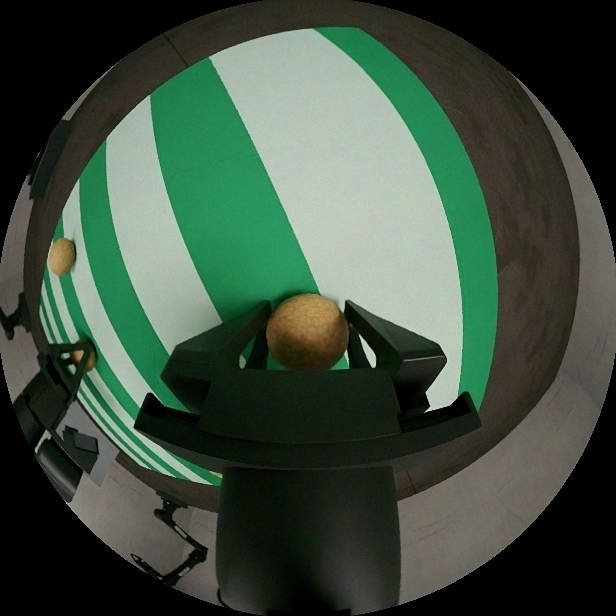

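Call:
execute_actions(
  actions=[
    {"arm3":{"joints":{"joint2_rad":1.4,"joint3_rad":1.65,"joint4_rad":-1.1}},"arm4":{"joints":{"joint2_rad":1.4}}},
  ],
  cameras=[],
)

Call:
execute_actions(
  actions=[
    {"arm3":{"joints":{"joint1_rad":-0.885,"joint3_rad":2.38}},"arm4":{"joints":{"joint1_rad":0.775,"joint3_rad":2.38,"joint4_rad":-0.9}}},
  ],
  cameras=[],
)

Call:
execute_actions(
  actions=[
    {"arm3":{"joints":{"joint2_rad":2.22}},"arm4":{"joints":{"joint2_rad":2.24}}},
  ],
  cameras=[],
)

Call:
execute_actions(
  actions=[
    {"arm3":{"joints":{"gripper_m":0.093}},"arm4":{"joints":{"gripper_m":0.093}}},
  ],
  cameras=[],
)

Call:
execute_actions(
  actions=[
    {"arm3":{"joints":{"joint2_rad":1.35,"joint3_rad":1.8}},"arm4":{"joints":{"joint1_rad":0.3,"joint2_rad":1.35,"joint3_rad":1.8,"joint4_rad":-1.26}}},
  ],
  cameras=[],
)

Call:
execute_actions(
  actions=[
    {"arm3":{"joints":{"joint1_rad":0.33,"joint2_rad":1.57,"joint3_rad":1.135,"joint4_rad":-1.12}},"arm4":{"joints":{"joint1_rad":-0.365,"joint2_rad":1.912,"joint3_rad":1.62,"joint4_rad":-1.25}}},
  ],
  cameras=["arm3_cam_wrist","arm4_cam_wrist","cam_high"],
)

Scene clock: 232.07 s.
Joint torques (N m, as the arm reports them, + toward a larger angle): arm1=[-1.71  6.04  8.09  2.04 -0.09  0.04] | arm2=[-0.44  6.09  7.9   2.29  0.02  0.03] | arm3=[ -2.67 -12.01  10.01   1.13  -0.03   0.04] | arm4=[  1.   -10.24   9.16   1.8    0.09   0.18]
arm1.joint_positions: joint1_rad=+0.013 joint2_rad=+0.444 joint3_rad=+1.449 joint4_rad=-1.534 joint5_rad=+0.007 joint6_rad=-0.009 gripper_m=+0.094
arm1.joint_status: not commanded
arm1.hand: x=-0.8636 y=+0.5240 z=+1.3264 quat_wxyz=(-0.358, -0.593, -0.633, +0.345) (m; scene frame)
arm2.joint_positions: joint1_rad=-0.009 joint2_rad=+0.447 joint3_rad=+1.464 joint4_rad=-1.551 joint5_rad=-0.003 joint6_rad=-0.013 gripper_m=+0.095
arm2.joint_status: not commanded
arm2.hand: x=-0.8633 y=-0.5327 z=+1.3157 quat_wxyz=(-0.360, +0.604, -0.621, -0.345) (m; scene frame)
arm3.joint_positions: joint1_rad=+0.134 joint2_rad=+1.415 joint3_rad=+1.643 joint4_rad=-1.095 joint5_rad=-0.007 joint6_rad=+0.009 gripper_m=+0.047
arm3.joint_status: all done
arm3.hand: x=+0.0565 y=+0.0868 z=+1.1874 quat_wxyz=(-0.255, -0.634, -0.695, +0.223) (m; scene frame)
arm4.joint_positions: joint1_rad=-0.556 joint2_rad=+1.411 joint3_rad=+2.001 joint4_rad=-0.910 joint5_rad=-0.004 joint6_rad=-0.009 gripper_m=+0.047
arm4.joint_status: all done
arm4.hand: x=+0.2841 y=-0.1455 z=+1.4231 quat_wxyz=(-0.506, +0.413, -0.697, -0.295) (m; scene frame)
pictures: none
No camera images: the call's "cameras" was empty. Leave "cameras" out to get every camera's image.

Scene clock: 233.77 s.
Joint torques (N m, as the arm reports them, + toward a larger angle): arm1=[-1.64  5.66  7.92  1.99 -0.05  0.06] | arm2=[-0.42  6.09  7.9   2.3   0.02  0.03] | arm3=[-2.41 -5.59  9.12  1.85 -0.14  0.04] | arm4=[ 2.47 -7.22  8.4   1.96  0.12  0.18]
arm1.joint_positions: joint1_rad=+0.013 joint2_rad=+0.444 joint3_rad=+1.449 joint4_rad=-1.534 joint5_rad=+0.007 joint6_rad=-0.009 gripper_m=+0.094
arm1.joint_status: not commanded
arm1.hand: x=-0.8636 y=+0.5240 z=+1.3264 quat_wxyz=(-0.358, -0.593, -0.633, +0.345) (m; scene frame)
arm2.joint_positions: joint1_rad=-0.009 joint2_rad=+0.447 joint3_rad=+1.464 joint4_rad=-1.551 joint5_rad=-0.003 joint6_rad=-0.013 gripper_m=+0.095
arm2.joint_status: not commanded
arm2.hand: x=-0.8633 y=-0.5327 z=+1.3157 quat_wxyz=(-0.360, +0.604, -0.621, -0.345) (m; scene frame)
arm3.joint_positions: joint1_rad=-0.876 joint2_rad=+1.393 joint3_rad=+2.348 joint4_rad=-1.102 joint5_rad=-0.004 joint6_rad=+0.009 gripper_m=+0.047
arm3.joint_status: all done
arm3.hand: x=-0.3834 y=+0.3426 z=+1.5675 quat_wxyz=(-0.212, -0.718, -0.247, +0.615) (m; scene frame)
arm4.joint_positions: joint1_rad=+0.770 joint2_rad=+1.406 joint3_rad=+2.345 joint4_rad=-0.910 joint5_rad=-0.004 joint6_rad=-0.009 gripper_m=+0.047
arm4.joint_status: all done
arm4.hand: x=-0.3626 y=-0.3087 z=+1.6032 quat_wxyz=(-0.267, +0.649, -0.253, -0.666) (m; scene frame)
pictures: none
No camera images: the call's "cameras" was empty. Leave "cameras" out to get every camera's image.

Scene clock: 235.77 s.
Joint torques (N m, as the arm reports them, + toward a larger angle): arm1=[-1.65  6.42  7.95  2.   -0.11  0.06] | arm2=[-0.43  6.1   7.91  2.3   0.01  0.03] | arm3=[ -2.56 -23.1   12.3    1.33  -0.14   0.04] | arm4=[  2.42 -22.06  11.39   1.47   0.09   0.2 ]
arm1.joint_positions: joint1_rad=+0.013 joint2_rad=+0.444 joint3_rad=+1.449 joint4_rad=-1.534 joint5_rad=+0.007 joint6_rad=-0.009 gripper_m=+0.094
arm1.joint_status: not commanded
arm1.hand: x=-0.8636 y=+0.5240 z=+1.3264 quat_wxyz=(-0.358, -0.593, -0.633, +0.345) (m; scene frame)
arm2.joint_positions: joint1_rad=-0.009 joint2_rad=+0.447 joint3_rad=+1.464 joint4_rad=-1.551 joint5_rad=-0.003 joint6_rad=-0.013 gripper_m=+0.095
arm2.joint_status: not commanded
arm2.hand: x=-0.8633 y=-0.5327 z=+1.3157 quat_wxyz=(-0.360, +0.604, -0.621, -0.345) (m; scene frame)
arm3.joint_positions: joint1_rad=-0.876 joint2_rad=+2.220 joint3_rad=+2.344 joint4_rad=-1.104 joint5_rad=-0.004 joint6_rad=+0.009 gripper_m=+0.047
arm3.joint_status: all done
arm3.hand: x=-0.6479 y=+0.1432 z=+1.0087 quat_wxyz=(-0.092, -0.907, -0.308, +0.273) (m; scene frame)
arm4.joint_positions: joint1_rad=+0.770 joint2_rad=+2.229 joint3_rad=+2.341 joint4_rad=-0.905 joint5_rad=-0.004 joint6_rad=-0.009 gripper_m=+0.047
arm4.joint_status: all done
arm4.hand: x=-0.6248 y=-0.0601 z=+1.0291 quat_wxyz=(-0.141, +0.862, -0.337, -0.352) (m; scene frame)
pictures: none
No camera images: the call's "cameras" was empty. Leave "cameras" out to get every camera's image.

Scene clock: 236.37 s.
Joint torques (N m, as the arm reports them, + toward a larger angle): arm1=[-1.66  6.14  7.94  2.04 -0.07  0.02] | arm2=[-0.41  6.08  7.91  2.29  0.02  0.03] | arm3=[ -2.54 -22.72  12.29   1.33  -0.14   0.04] | arm4=[  2.56 -21.6   11.36   1.54   0.09   0.19]
arm1.joint_positions: joint1_rad=+0.013 joint2_rad=+0.444 joint3_rad=+1.449 joint4_rad=-1.534 joint5_rad=+0.007 joint6_rad=-0.009 gripper_m=+0.094
arm1.joint_status: not commanded
arm1.hand: x=-0.8636 y=+0.5240 z=+1.3264 quat_wxyz=(-0.358, -0.593, -0.633, +0.345) (m; scene frame)
arm2.joint_positions: joint1_rad=-0.009 joint2_rad=+0.447 joint3_rad=+1.464 joint4_rad=-1.551 joint5_rad=-0.003 joint6_rad=-0.013 gripper_m=+0.095
arm2.joint_status: not commanded
arm2.hand: x=-0.8633 y=-0.5327 z=+1.3157 quat_wxyz=(-0.360, +0.604, -0.621, -0.345) (m; scene frame)
arm3.joint_positions: joint1_rad=-0.876 joint2_rad=+2.220 joint3_rad=+2.344 joint4_rad=-1.104 joint5_rad=-0.004 joint6_rad=+0.009 gripper_m=+0.093
arm3.joint_status: all done
arm3.hand: x=-0.6479 y=+0.1432 z=+1.0087 quat_wxyz=(-0.092, -0.907, -0.308, +0.273) (m; scene frame)
arm4.joint_positions: joint1_rad=+0.770 joint2_rad=+2.229 joint3_rad=+2.341 joint4_rad=-0.905 joint5_rad=-0.004 joint6_rad=-0.009 gripper_m=+0.093
arm4.joint_status: all done
arm4.hand: x=-0.6248 y=-0.0601 z=+1.0291 quat_wxyz=(-0.141, +0.862, -0.337, -0.352) (m; scene frame)
pictures: none
No camera images: the call's "cameras" was empty. Leave "cameras" out to get every camera's image.

Scene clock: 238.33 s.
Joint torques (N m, as the arm reports them, + toward a larger angle): arm1=[-2.02  5.83  7.94  2.15 -0.08  0.05] | arm2=[-0.4   6.12  7.9   2.3   0.02  0.03] | arm3=[-2.43 -9.91  9.17  1.67 -0.14  0.04] | arm4=[  1.39 -10.22   8.94   0.93   0.04   0.21]
arm1.joint_positions: joint1_rad=+0.013 joint2_rad=+0.444 joint3_rad=+1.449 joint4_rad=-1.534 joint5_rad=+0.007 joint6_rad=-0.009 gripper_m=+0.094
arm1.joint_status: not commanded
arm1.hand: x=-0.8636 y=+0.5240 z=+1.3264 quat_wxyz=(-0.358, -0.593, -0.633, +0.345) (m; scene frame)
arm2.joint_positions: joint1_rad=-0.009 joint2_rad=+0.447 joint3_rad=+1.464 joint4_rad=-1.551 joint5_rad=-0.003 joint6_rad=-0.013 gripper_m=+0.095
arm2.joint_status: not commanded
arm2.hand: x=-0.8633 y=-0.5327 z=+1.3157 quat_wxyz=(-0.360, +0.604, -0.621, -0.345) (m; scene frame)
arm3.joint_positions: joint1_rad=-0.876 joint2_rad=+1.360 joint3_rad=+1.799 joint4_rad=-1.103 joint5_rad=-0.004 joint6_rad=+0.009 gripper_m=+0.093
arm3.joint_status: all done
arm3.hand: x=-0.4328 y=+0.3072 z=+1.3018 quat_wxyz=(-0.141, -0.852, -0.291, +0.411) (m; scene frame)
arm4.joint_positions: joint1_rad=+0.309 joint2_rad=+1.363 joint3_rad=+1.788 joint4_rad=-1.250 joint5_rad=-0.003 joint6_rad=-0.009 gripper_m=+0.093
arm4.joint_status: all done
arm4.hand: x=-0.1813 y=-0.1579 z=+1.2650 quat_wxyz=(-0.209, +0.766, -0.529, -0.299) (m; scene frame)
pictures: none
No camera images: the call's "cameras" was empty. Leave "cameras" out to get every camera's image.

Scene clock: 240.00 s.
Joint torques (N m, as the arm reports them, + toward a larger angle): arm1=[-1.39  6.28  8.01  2.05 -0.07  0.02] | arm2=[-0.42  6.09  7.91  2.3   0.02  0.03] | arm3=[ -1.28 -12.05   7.09  -0.04  -0.03   0.04] | arm4=[  2.11 -17.01   9.54   0.14   0.07   0.21]
arm1.joint_positions: joint1_rad=+0.013 joint2_rad=+0.444 joint3_rad=+1.449 joint4_rad=-1.534 joint5_rad=+0.007 joint6_rad=-0.009 gripper_m=+0.094
arm1.joint_status: not commanded
arm1.hand: x=-0.8636 y=+0.5240 z=+1.3264 quat_wxyz=(-0.358, -0.593, -0.633, +0.345) (m; scene frame)
arm2.joint_positions: joint1_rad=-0.009 joint2_rad=+0.447 joint3_rad=+1.464 joint4_rad=-1.551 joint5_rad=-0.003 joint6_rad=-0.013 gripper_m=+0.095
arm2.joint_status: not commanded
arm2.hand: x=-0.8633 y=-0.5327 z=+1.3157 quat_wxyz=(-0.360, +0.604, -0.621, -0.345) (m; scene frame)
arm3.joint_positions: joint1_rad=+0.327 joint2_rad=+1.581 joint3_rad=+1.144 joint4_rad=-1.113 joint5_rad=-0.007 joint6_rad=+0.009 gripper_m=+0.093
arm3.joint_status: all done
arm3.hand: x=+0.1290 y=+0.2231 z=+0.8765 quat_wxyz=(-0.007, -0.600, -0.800, -0.001) (m; scene frame)
arm4.joint_positions: joint1_rad=-0.369 joint2_rad=+1.914 joint3_rad=+1.588 joint4_rad=-1.250 joint5_rad=-0.003 joint6_rad=-0.009 gripper_m=+0.093
arm4.joint_status: all done
arm4.hand: x=+0.1834 y=-0.1064 z=+0.8696 quat_wxyz=(+0.003, +0.587, -0.810, +0.000) (m; scene frame)
pictures: arm3_cam_wrist, arm4_cam_wrist, cam_high
Images, in order (width x height): arm3_cam_wrist 616x616, arm4_cam_wrist 616x616, cam_high 896x504.

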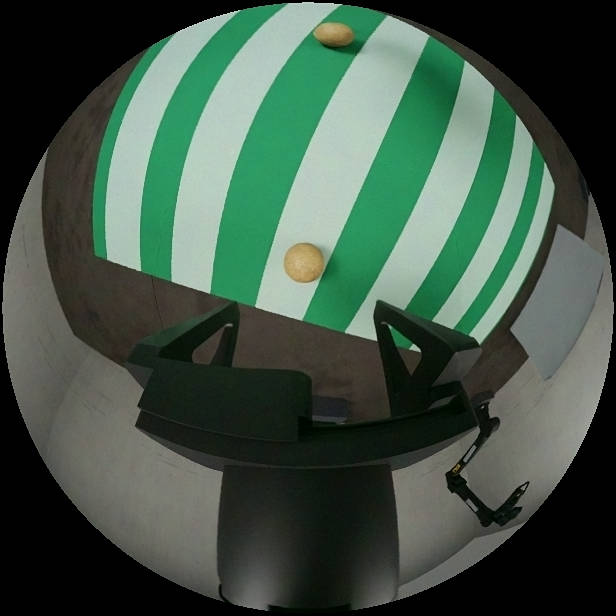

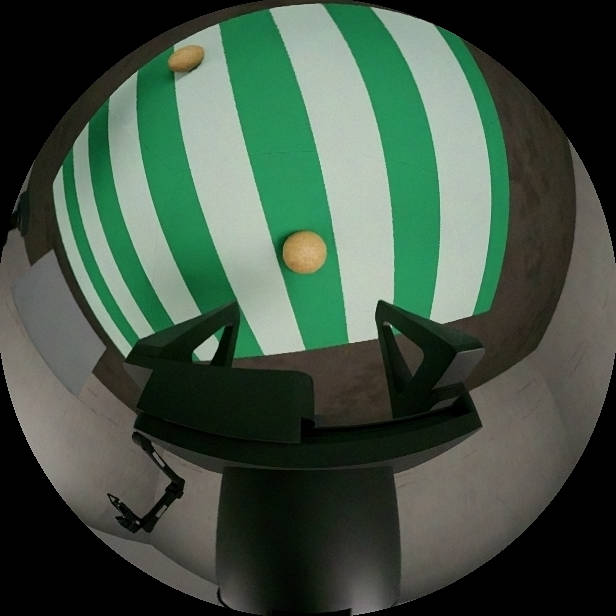

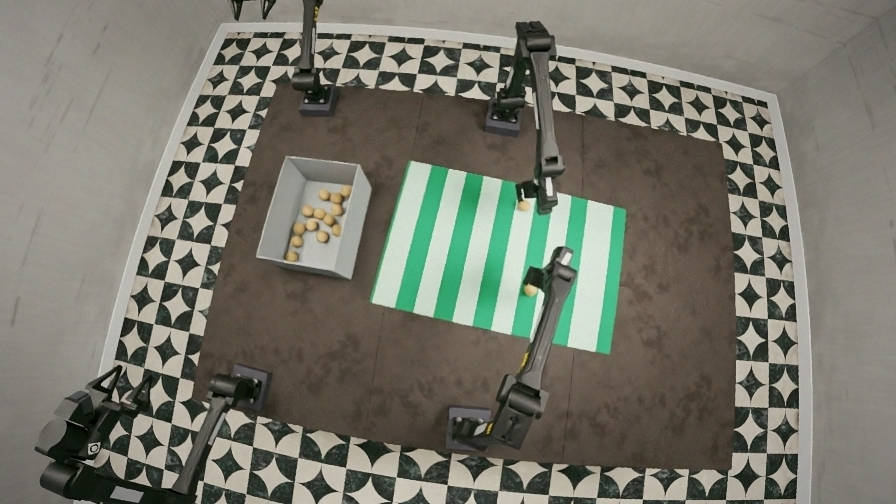

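Call:
execute_actions(
  actions=[
    {"arm3":{"joints":{"joint2_rad":1.75,"joint3_rad":1.01,"joint4_rad":-0.81}},"arm4":{"joints":{"joint2_rad":2.035,"joint3_rad":1.49,"joint4_rad":-0.99}}},
  ],
  cameras=[],
)

Call:
execute_actions(
  actions=[
    {"arm3":{"joints":{"gripper_m":0.038}},"arm4":{"joints":{"gripper_m":0.038}}},
  ],
  cameras=[],
)

Call:
execute_actions(
  actions=[
    {"arm3":{"joints":{"joint2_rad":1.3,"joint3_rad":1.65,"joint4_rad":-1.1}},"arm4":{"joints":{"joint2_rad":1.3,"joint3_rad":1.65,"joint4_rad":-1.1}}},
  ],
  cameras=[],
)

Call:
execute_actions(
  actions=[
    {"arm3":{"joints":{"joint1_rad":-0.885,"joint3_rad":2.38}},"arm4":{"joints":{"joint1_rad":0.775,"joint3_rad":2.38,"joint4_rad":-0.9}}},
  ],
  cameras=[],
)

Call:
execute_actions(
  actions=[
    {"arm3":{"joints":{"joint2_rad":2.22}},"arm4":{"joints":{"joint2_rad":2.24}}},
  ],
  cameras=[],
)

Call:
execute_actions(
  actions=[
    {"arm3":{"joints":{"gripper_m":0.093}},"arm4":{"joints":{"gripper_m":0.093}}},
  ],
  cameras=[],
)

Call:
execute_actions(
  actions=[
    {"arm3":{"joints":{"joint2_rad":1.3}},"arm4":{"joints":{"joint2_rad":1.3}}},
  ],
  cameras=["cam_high"],
)

Scene clock: 250.97 s.
Joint torques (N m, as the arm reports them, + toward a larger angle): arm1=[-1.62  6.25  7.92  2.19 -0.07  0.08] | arm2=[-0.45  6.11  7.9   2.3   0.01  0.03] | arm3=[ -1.42 -13.68   6.76   0.56  -0.04   0.05] | arm4=[  2.57 -18.64   7.8    0.61   0.08   0.18]
arm1.joint_positions: joint1_rad=+0.013 joint2_rad=+0.444 joint3_rad=+1.449 joint4_rad=-1.534 joint5_rad=+0.007 joint6_rad=-0.009 gripper_m=+0.094
arm1.joint_status: not commanded
arm1.hand: x=-0.8636 y=+0.5240 z=+1.3264 quat_wxyz=(-0.358, -0.593, -0.633, +0.345) (m; scene frame)
arm2.joint_positions: joint1_rad=-0.009 joint2_rad=+0.447 joint3_rad=+1.464 joint4_rad=-1.551 joint5_rad=-0.003 joint6_rad=-0.013 gripper_m=+0.095
arm2.joint_status: not commanded
arm2.hand: x=-0.8633 y=-0.5327 z=+1.3157 quat_wxyz=(-0.360, +0.604, -0.621, -0.345) (m; scene frame)
arm3.joint_positions: joint1_rad=+0.327 joint2_rad=+1.767 joint3_rad=+1.003 joint4_rad=-0.820 joint5_rad=-0.007 joint6_rad=+0.009 gripper_m=+0.093
arm3.joint_status: all done
arm3.hand: x=+0.1260 y=+0.2343 z=+0.7538 quat_wxyz=(+0.007, -0.600, -0.800, -0.011) (m; scene frame)
arm4.joint_positions: joint1_rad=-0.369 joint2_rad=+2.054 joint3_rad=+1.473 joint4_rad=-1.003 joint5_rad=-0.003 joint6_rad=-0.009 gripper_m=+0.093
arm4.joint_status: all done
arm4.hand: x=+0.1834 y=-0.1063 z=+0.7519 quat_wxyz=(+0.006, +0.587, -0.810, +0.002) (m; scene frame)
pictures: none
No camera images: the call's "cameras" was empty. Leave "cameras" out to get every camera's image.

Scene clock: 251.57 s.
Joint torques (N m, as the arm reports them, + toward a larger angle): arm1=[-1.55  5.99  7.91  2.02 -0.06  0.05] | arm2=[-0.41  6.13  7.91  2.3   0.02  0.03] | arm3=[ -1.36 -13.59   6.74   0.56  -0.05   0.04] | arm4=[  2.54 -18.91   7.8    0.6    0.05   0.19]
arm1.joint_positions: joint1_rad=+0.013 joint2_rad=+0.444 joint3_rad=+1.449 joint4_rad=-1.534 joint5_rad=+0.007 joint6_rad=-0.009 gripper_m=+0.094
arm1.joint_status: not commanded
arm1.hand: x=-0.8636 y=+0.5240 z=+1.3264 quat_wxyz=(-0.358, -0.593, -0.633, +0.345) (m; scene frame)
arm2.joint_positions: joint1_rad=-0.009 joint2_rad=+0.447 joint3_rad=+1.464 joint4_rad=-1.551 joint5_rad=-0.003 joint6_rad=-0.013 gripper_m=+0.095
arm2.joint_status: not commanded
arm2.hand: x=-0.8633 y=-0.5327 z=+1.3157 quat_wxyz=(-0.360, +0.604, -0.621, -0.345) (m; scene frame)
arm3.joint_positions: joint1_rad=+0.327 joint2_rad=+1.767 joint3_rad=+1.003 joint4_rad=-0.820 joint5_rad=-0.007 joint6_rad=+0.009 gripper_m=+0.047
arm3.joint_status: gripper_m off_target (ended at +0.047, target +0.038)
arm3.hand: x=+0.1260 y=+0.2343 z=+0.7538 quat_wxyz=(+0.007, -0.600, -0.800, -0.011) (m; scene frame)
arm4.joint_positions: joint1_rad=-0.369 joint2_rad=+2.054 joint3_rad=+1.473 joint4_rad=-1.003 joint5_rad=-0.003 joint6_rad=-0.009 gripper_m=+0.048
arm4.joint_status: gripper_m off_target (ended at +0.048, target +0.038)
arm4.hand: x=+0.1834 y=-0.1063 z=+0.7519 quat_wxyz=(+0.006, +0.587, -0.810, +0.002) (m; scene frame)
pictures: none
No camera images: the call's "cameras" was empty. Leave "cameras" out to get every camera's image.

Scene clock: 253.37 s.
Joint torques (N m, as the arm reports them, + toward a larger angle): arm1=[-1.76  6.42  7.98  2.06 -0.08  0.09] | arm2=[-0.45  6.07  7.91  2.29  0.02  0.03] | arm3=[-1.45 -9.49 10.7   1.22 -0.05  0.04] | arm4=[ 2.25 -9.81  9.36  1.03  0.04  0.2 ]
arm1.joint_positions: joint1_rad=+0.013 joint2_rad=+0.444 joint3_rad=+1.449 joint4_rad=-1.534 joint5_rad=+0.007 joint6_rad=-0.009 gripper_m=+0.094
arm1.joint_status: not commanded
arm1.hand: x=-0.8636 y=+0.5240 z=+1.3264 quat_wxyz=(-0.358, -0.593, -0.633, +0.345) (m; scene frame)
arm2.joint_positions: joint1_rad=-0.009 joint2_rad=+0.447 joint3_rad=+1.464 joint4_rad=-1.551 joint5_rad=-0.003 joint6_rad=-0.013 gripper_m=+0.095
arm2.joint_status: not commanded
arm2.hand: x=-0.8633 y=-0.5327 z=+1.3157 quat_wxyz=(-0.360, +0.604, -0.621, -0.345) (m; scene frame)
arm3.joint_positions: joint1_rad=+0.327 joint2_rad=+1.311 joint3_rad=+1.633 joint4_rad=-1.095 joint5_rad=-0.007 joint6_rad=+0.009 gripper_m=+0.047
arm3.joint_status: all done
arm3.hand: x=+0.1531 y=+0.1390 z=+1.2374 quat_wxyz=(-0.311, -0.554, -0.739, +0.223) (m; scene frame)
arm4.joint_positions: joint1_rad=-0.369 joint2_rad=+1.313 joint3_rad=+1.638 joint4_rad=-1.091 joint5_rad=-0.003 joint6_rad=-0.009 gripper_m=+0.048
arm4.joint_status: all done
arm4.hand: x=+0.1694 y=-0.1480 z=+1.2385 quat_wxyz=(-0.319, +0.540, -0.745, -0.229) (m; scene frame)
pictures: none
No camera images: the call's "cameras" was empty. Leave "cameras" out to get every camera's image.

Scene clock: 255.20 s.
Joint torques (N m, as the arm reports them, + toward a larger angle): arm1=[-1.23  6.42  7.89  2.07 -0.07  0.06] | arm2=[-0.43  6.1   7.91  2.29  0.01  0.03] | arm3=[-2.51 -3.5   8.08  1.84 -0.12  0.05] | arm4=[ 2.87 -3.86  6.34  2.08  0.12  0.19]
arm1.joint_positions: joint1_rad=+0.013 joint2_rad=+0.444 joint3_rad=+1.449 joint4_rad=-1.534 joint5_rad=+0.007 joint6_rad=-0.009 gripper_m=+0.094
arm1.joint_status: not commanded
arm1.hand: x=-0.8636 y=+0.5240 z=+1.3264 quat_wxyz=(-0.358, -0.593, -0.633, +0.345) (m; scene frame)
arm2.joint_positions: joint1_rad=-0.009 joint2_rad=+0.447 joint3_rad=+1.464 joint4_rad=-1.551 joint5_rad=-0.003 joint6_rad=-0.013 gripper_m=+0.095
arm2.joint_status: not commanded
arm2.hand: x=-0.8633 y=-0.5327 z=+1.3157 quat_wxyz=(-0.360, +0.604, -0.621, -0.345) (m; scene frame)
arm3.joint_positions: joint1_rad=-0.874 joint2_rad=+1.294 joint3_rad=+2.351 joint4_rad=-1.103 joint5_rad=-0.004 joint6_rad=+0.009 gripper_m=+0.047
arm3.joint_status: all done
arm3.hand: x=-0.3291 y=+0.3835 z=+1.6116 quat_wxyz=(-0.225, -0.686, -0.237, +0.650) (m; scene frame)
arm4.joint_positions: joint1_rad=+0.766 joint2_rad=+1.298 joint3_rad=+2.363 joint4_rad=-0.916 joint5_rad=-0.005 joint6_rad=-0.009 gripper_m=+0.048
arm4.joint_status: all done
arm4.hand: x=-0.2998 y=-0.3657 z=+1.6570 quat_wxyz=(-0.284, +0.607, -0.238, -0.703) (m; scene frame)
pictures: none
No camera images: the call's "cameras" was empty. Leave "cameras" out to get every camera's image.

Scene clock: 257.23 s.
Joint torques (N m, as the arm reports them, + toward a larger angle): arm1=[-1.32  6.11  7.93  2.   -0.06  0.08] | arm2=[-0.41  6.11  7.9   2.3   0.01  0.03] | arm3=[ -2.66 -22.86  12.35   1.34  -0.12   0.05] | arm4=[  3.12 -21.78  11.5    1.48   0.15   0.18]
arm1.joint_positions: joint1_rad=+0.013 joint2_rad=+0.444 joint3_rad=+1.449 joint4_rad=-1.534 joint5_rad=+0.007 joint6_rad=-0.009 gripper_m=+0.094
arm1.joint_status: not commanded
arm1.hand: x=-0.8636 y=+0.5240 z=+1.3264 quat_wxyz=(-0.358, -0.593, -0.633, +0.345) (m; scene frame)
arm2.joint_positions: joint1_rad=-0.009 joint2_rad=+0.447 joint3_rad=+1.464 joint4_rad=-1.551 joint5_rad=-0.003 joint6_rad=-0.013 gripper_m=+0.095
arm2.joint_status: not commanded
arm2.hand: x=-0.8633 y=-0.5327 z=+1.3157 quat_wxyz=(-0.360, +0.604, -0.621, -0.345) (m; scene frame)
arm3.joint_positions: joint1_rad=-0.874 joint2_rad=+2.221 joint3_rad=+2.344 joint4_rad=-1.104 joint5_rad=-0.004 joint6_rad=+0.009 gripper_m=+0.047
arm3.joint_status: all done
arm3.hand: x=-0.6472 y=+0.1421 z=+1.0073 quat_wxyz=(-0.093, -0.907, -0.309, +0.272) (m; scene frame)
arm4.joint_positions: joint1_rad=+0.766 joint2_rad=+2.231 joint3_rad=+2.340 joint4_rad=-0.905 joint5_rad=-0.005 joint6_rad=-0.009 gripper_m=+0.048
arm4.joint_status: all done
arm4.hand: x=-0.6222 y=-0.0573 z=+1.0266 quat_wxyz=(-0.140, +0.861, -0.339, -0.351) (m; scene frame)
pictures: none
No camera images: the call's "cameras" was empty. Leave "cameras" out to get every camera's image.

Scene clock: 257.83 s.
Joint torques (N m, as the arm reports them, + toward a larger angle): arm1=[-1.69  5.89  7.95  1.95 -0.03  0.07] | arm2=[-0.41  6.12  7.91  2.3   0.02  0.03] | arm3=[ -2.67 -22.76  12.34   1.31  -0.12   0.04] | arm4=[  3.   -22.12  11.48   1.46   0.11   0.19]
arm1.joint_positions: joint1_rad=+0.013 joint2_rad=+0.444 joint3_rad=+1.449 joint4_rad=-1.534 joint5_rad=+0.007 joint6_rad=-0.009 gripper_m=+0.094
arm1.joint_status: not commanded
arm1.hand: x=-0.8636 y=+0.5240 z=+1.3264 quat_wxyz=(-0.358, -0.593, -0.633, +0.345) (m; scene frame)
arm2.joint_positions: joint1_rad=-0.009 joint2_rad=+0.447 joint3_rad=+1.464 joint4_rad=-1.551 joint5_rad=-0.003 joint6_rad=-0.013 gripper_m=+0.095
arm2.joint_status: not commanded
arm2.hand: x=-0.8633 y=-0.5327 z=+1.3157 quat_wxyz=(-0.360, +0.604, -0.621, -0.345) (m; scene frame)
arm3.joint_positions: joint1_rad=-0.874 joint2_rad=+2.221 joint3_rad=+2.344 joint4_rad=-1.104 joint5_rad=-0.004 joint6_rad=+0.009 gripper_m=+0.093
arm3.joint_status: all done
arm3.hand: x=-0.6472 y=+0.1421 z=+1.0073 quat_wxyz=(-0.093, -0.907, -0.309, +0.272) (m; scene frame)
arm4.joint_positions: joint1_rad=+0.766 joint2_rad=+2.231 joint3_rad=+2.340 joint4_rad=-0.905 joint5_rad=-0.005 joint6_rad=-0.009 gripper_m=+0.093
arm4.joint_status: all done
arm4.hand: x=-0.6222 y=-0.0573 z=+1.0266 quat_wxyz=(-0.140, +0.861, -0.339, -0.351) (m; scene frame)
pictures: none
No camera images: the call's "cameras" was empty. Leave "cameras" out to get every camera's image.

Scene clock: 260.43 s.
Joint torques (N m, as the arm reports them, + toward a larger angle): arm1=[-1.7   6.07  8.    2.1  -0.08  0.05] | arm2=[-0.43  6.09  7.91  2.3   0.02  0.03] | arm3=[-2.53 -3.77  6.63  1.7  -0.13  0.04] | arm4=[ 2.8  -3.39  7.05  1.49  0.13  0.19]
arm1.joint_positions: joint1_rad=+0.013 joint2_rad=+0.444 joint3_rad=+1.449 joint4_rad=-1.534 joint5_rad=+0.007 joint6_rad=-0.009 gripper_m=+0.094
arm1.joint_status: not commanded
arm1.hand: x=-0.8636 y=+0.5240 z=+1.3264 quat_wxyz=(-0.358, -0.593, -0.633, +0.345) (m; scene frame)
arm2.joint_positions: joint1_rad=-0.009 joint2_rad=+0.447 joint3_rad=+1.464 joint4_rad=-1.551 joint5_rad=-0.003 joint6_rad=-0.013 gripper_m=+0.095
arm2.joint_status: not commanded
arm2.hand: x=-0.8633 y=-0.5327 z=+1.3157 quat_wxyz=(-0.360, +0.604, -0.621, -0.345) (m; scene frame)
arm3.joint_positions: joint1_rad=-0.874 joint2_rad=+1.299 joint3_rad=+2.367 joint4_rad=-1.099 joint5_rad=-0.004 joint6_rad=+0.009 gripper_m=+0.093
arm3.joint_status: all done
arm3.hand: x=-0.3273 y=+0.3848 z=+1.6179 quat_wxyz=(-0.227, -0.681, -0.236, +0.655) (m; scene frame)
arm4.joint_positions: joint1_rad=+0.766 joint2_rad=+1.291 joint3_rad=+2.353 joint4_rad=-0.897 joint5_rad=-0.005 joint6_rad=-0.009 gripper_m=+0.093
arm4.joint_status: all done
arm4.hand: x=-0.2981 y=-0.3674 z=+1.6602 quat_wxyz=(-0.286, +0.602, -0.236, -0.708) (m; scene frame)
pictures: cam_high
Images, in order (width x height): cam_high 896x504.

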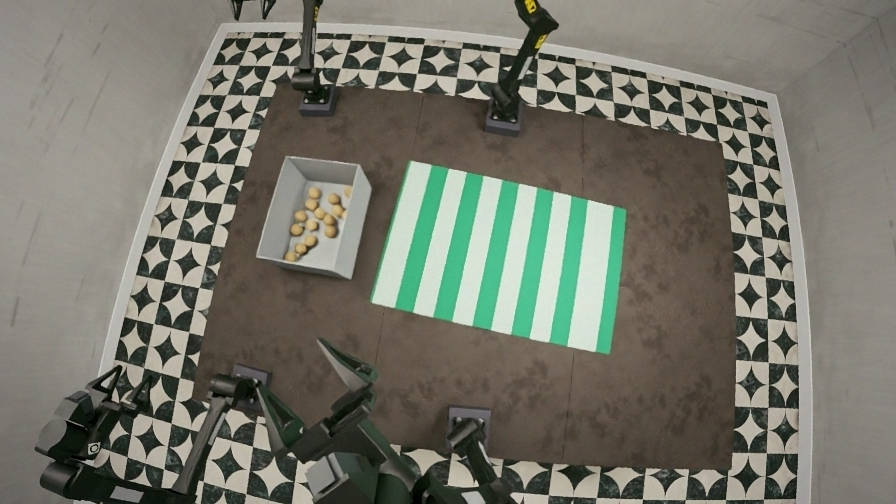

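Call:
finished_scene(
  scene=2,
)

The scene is finished: the task was done.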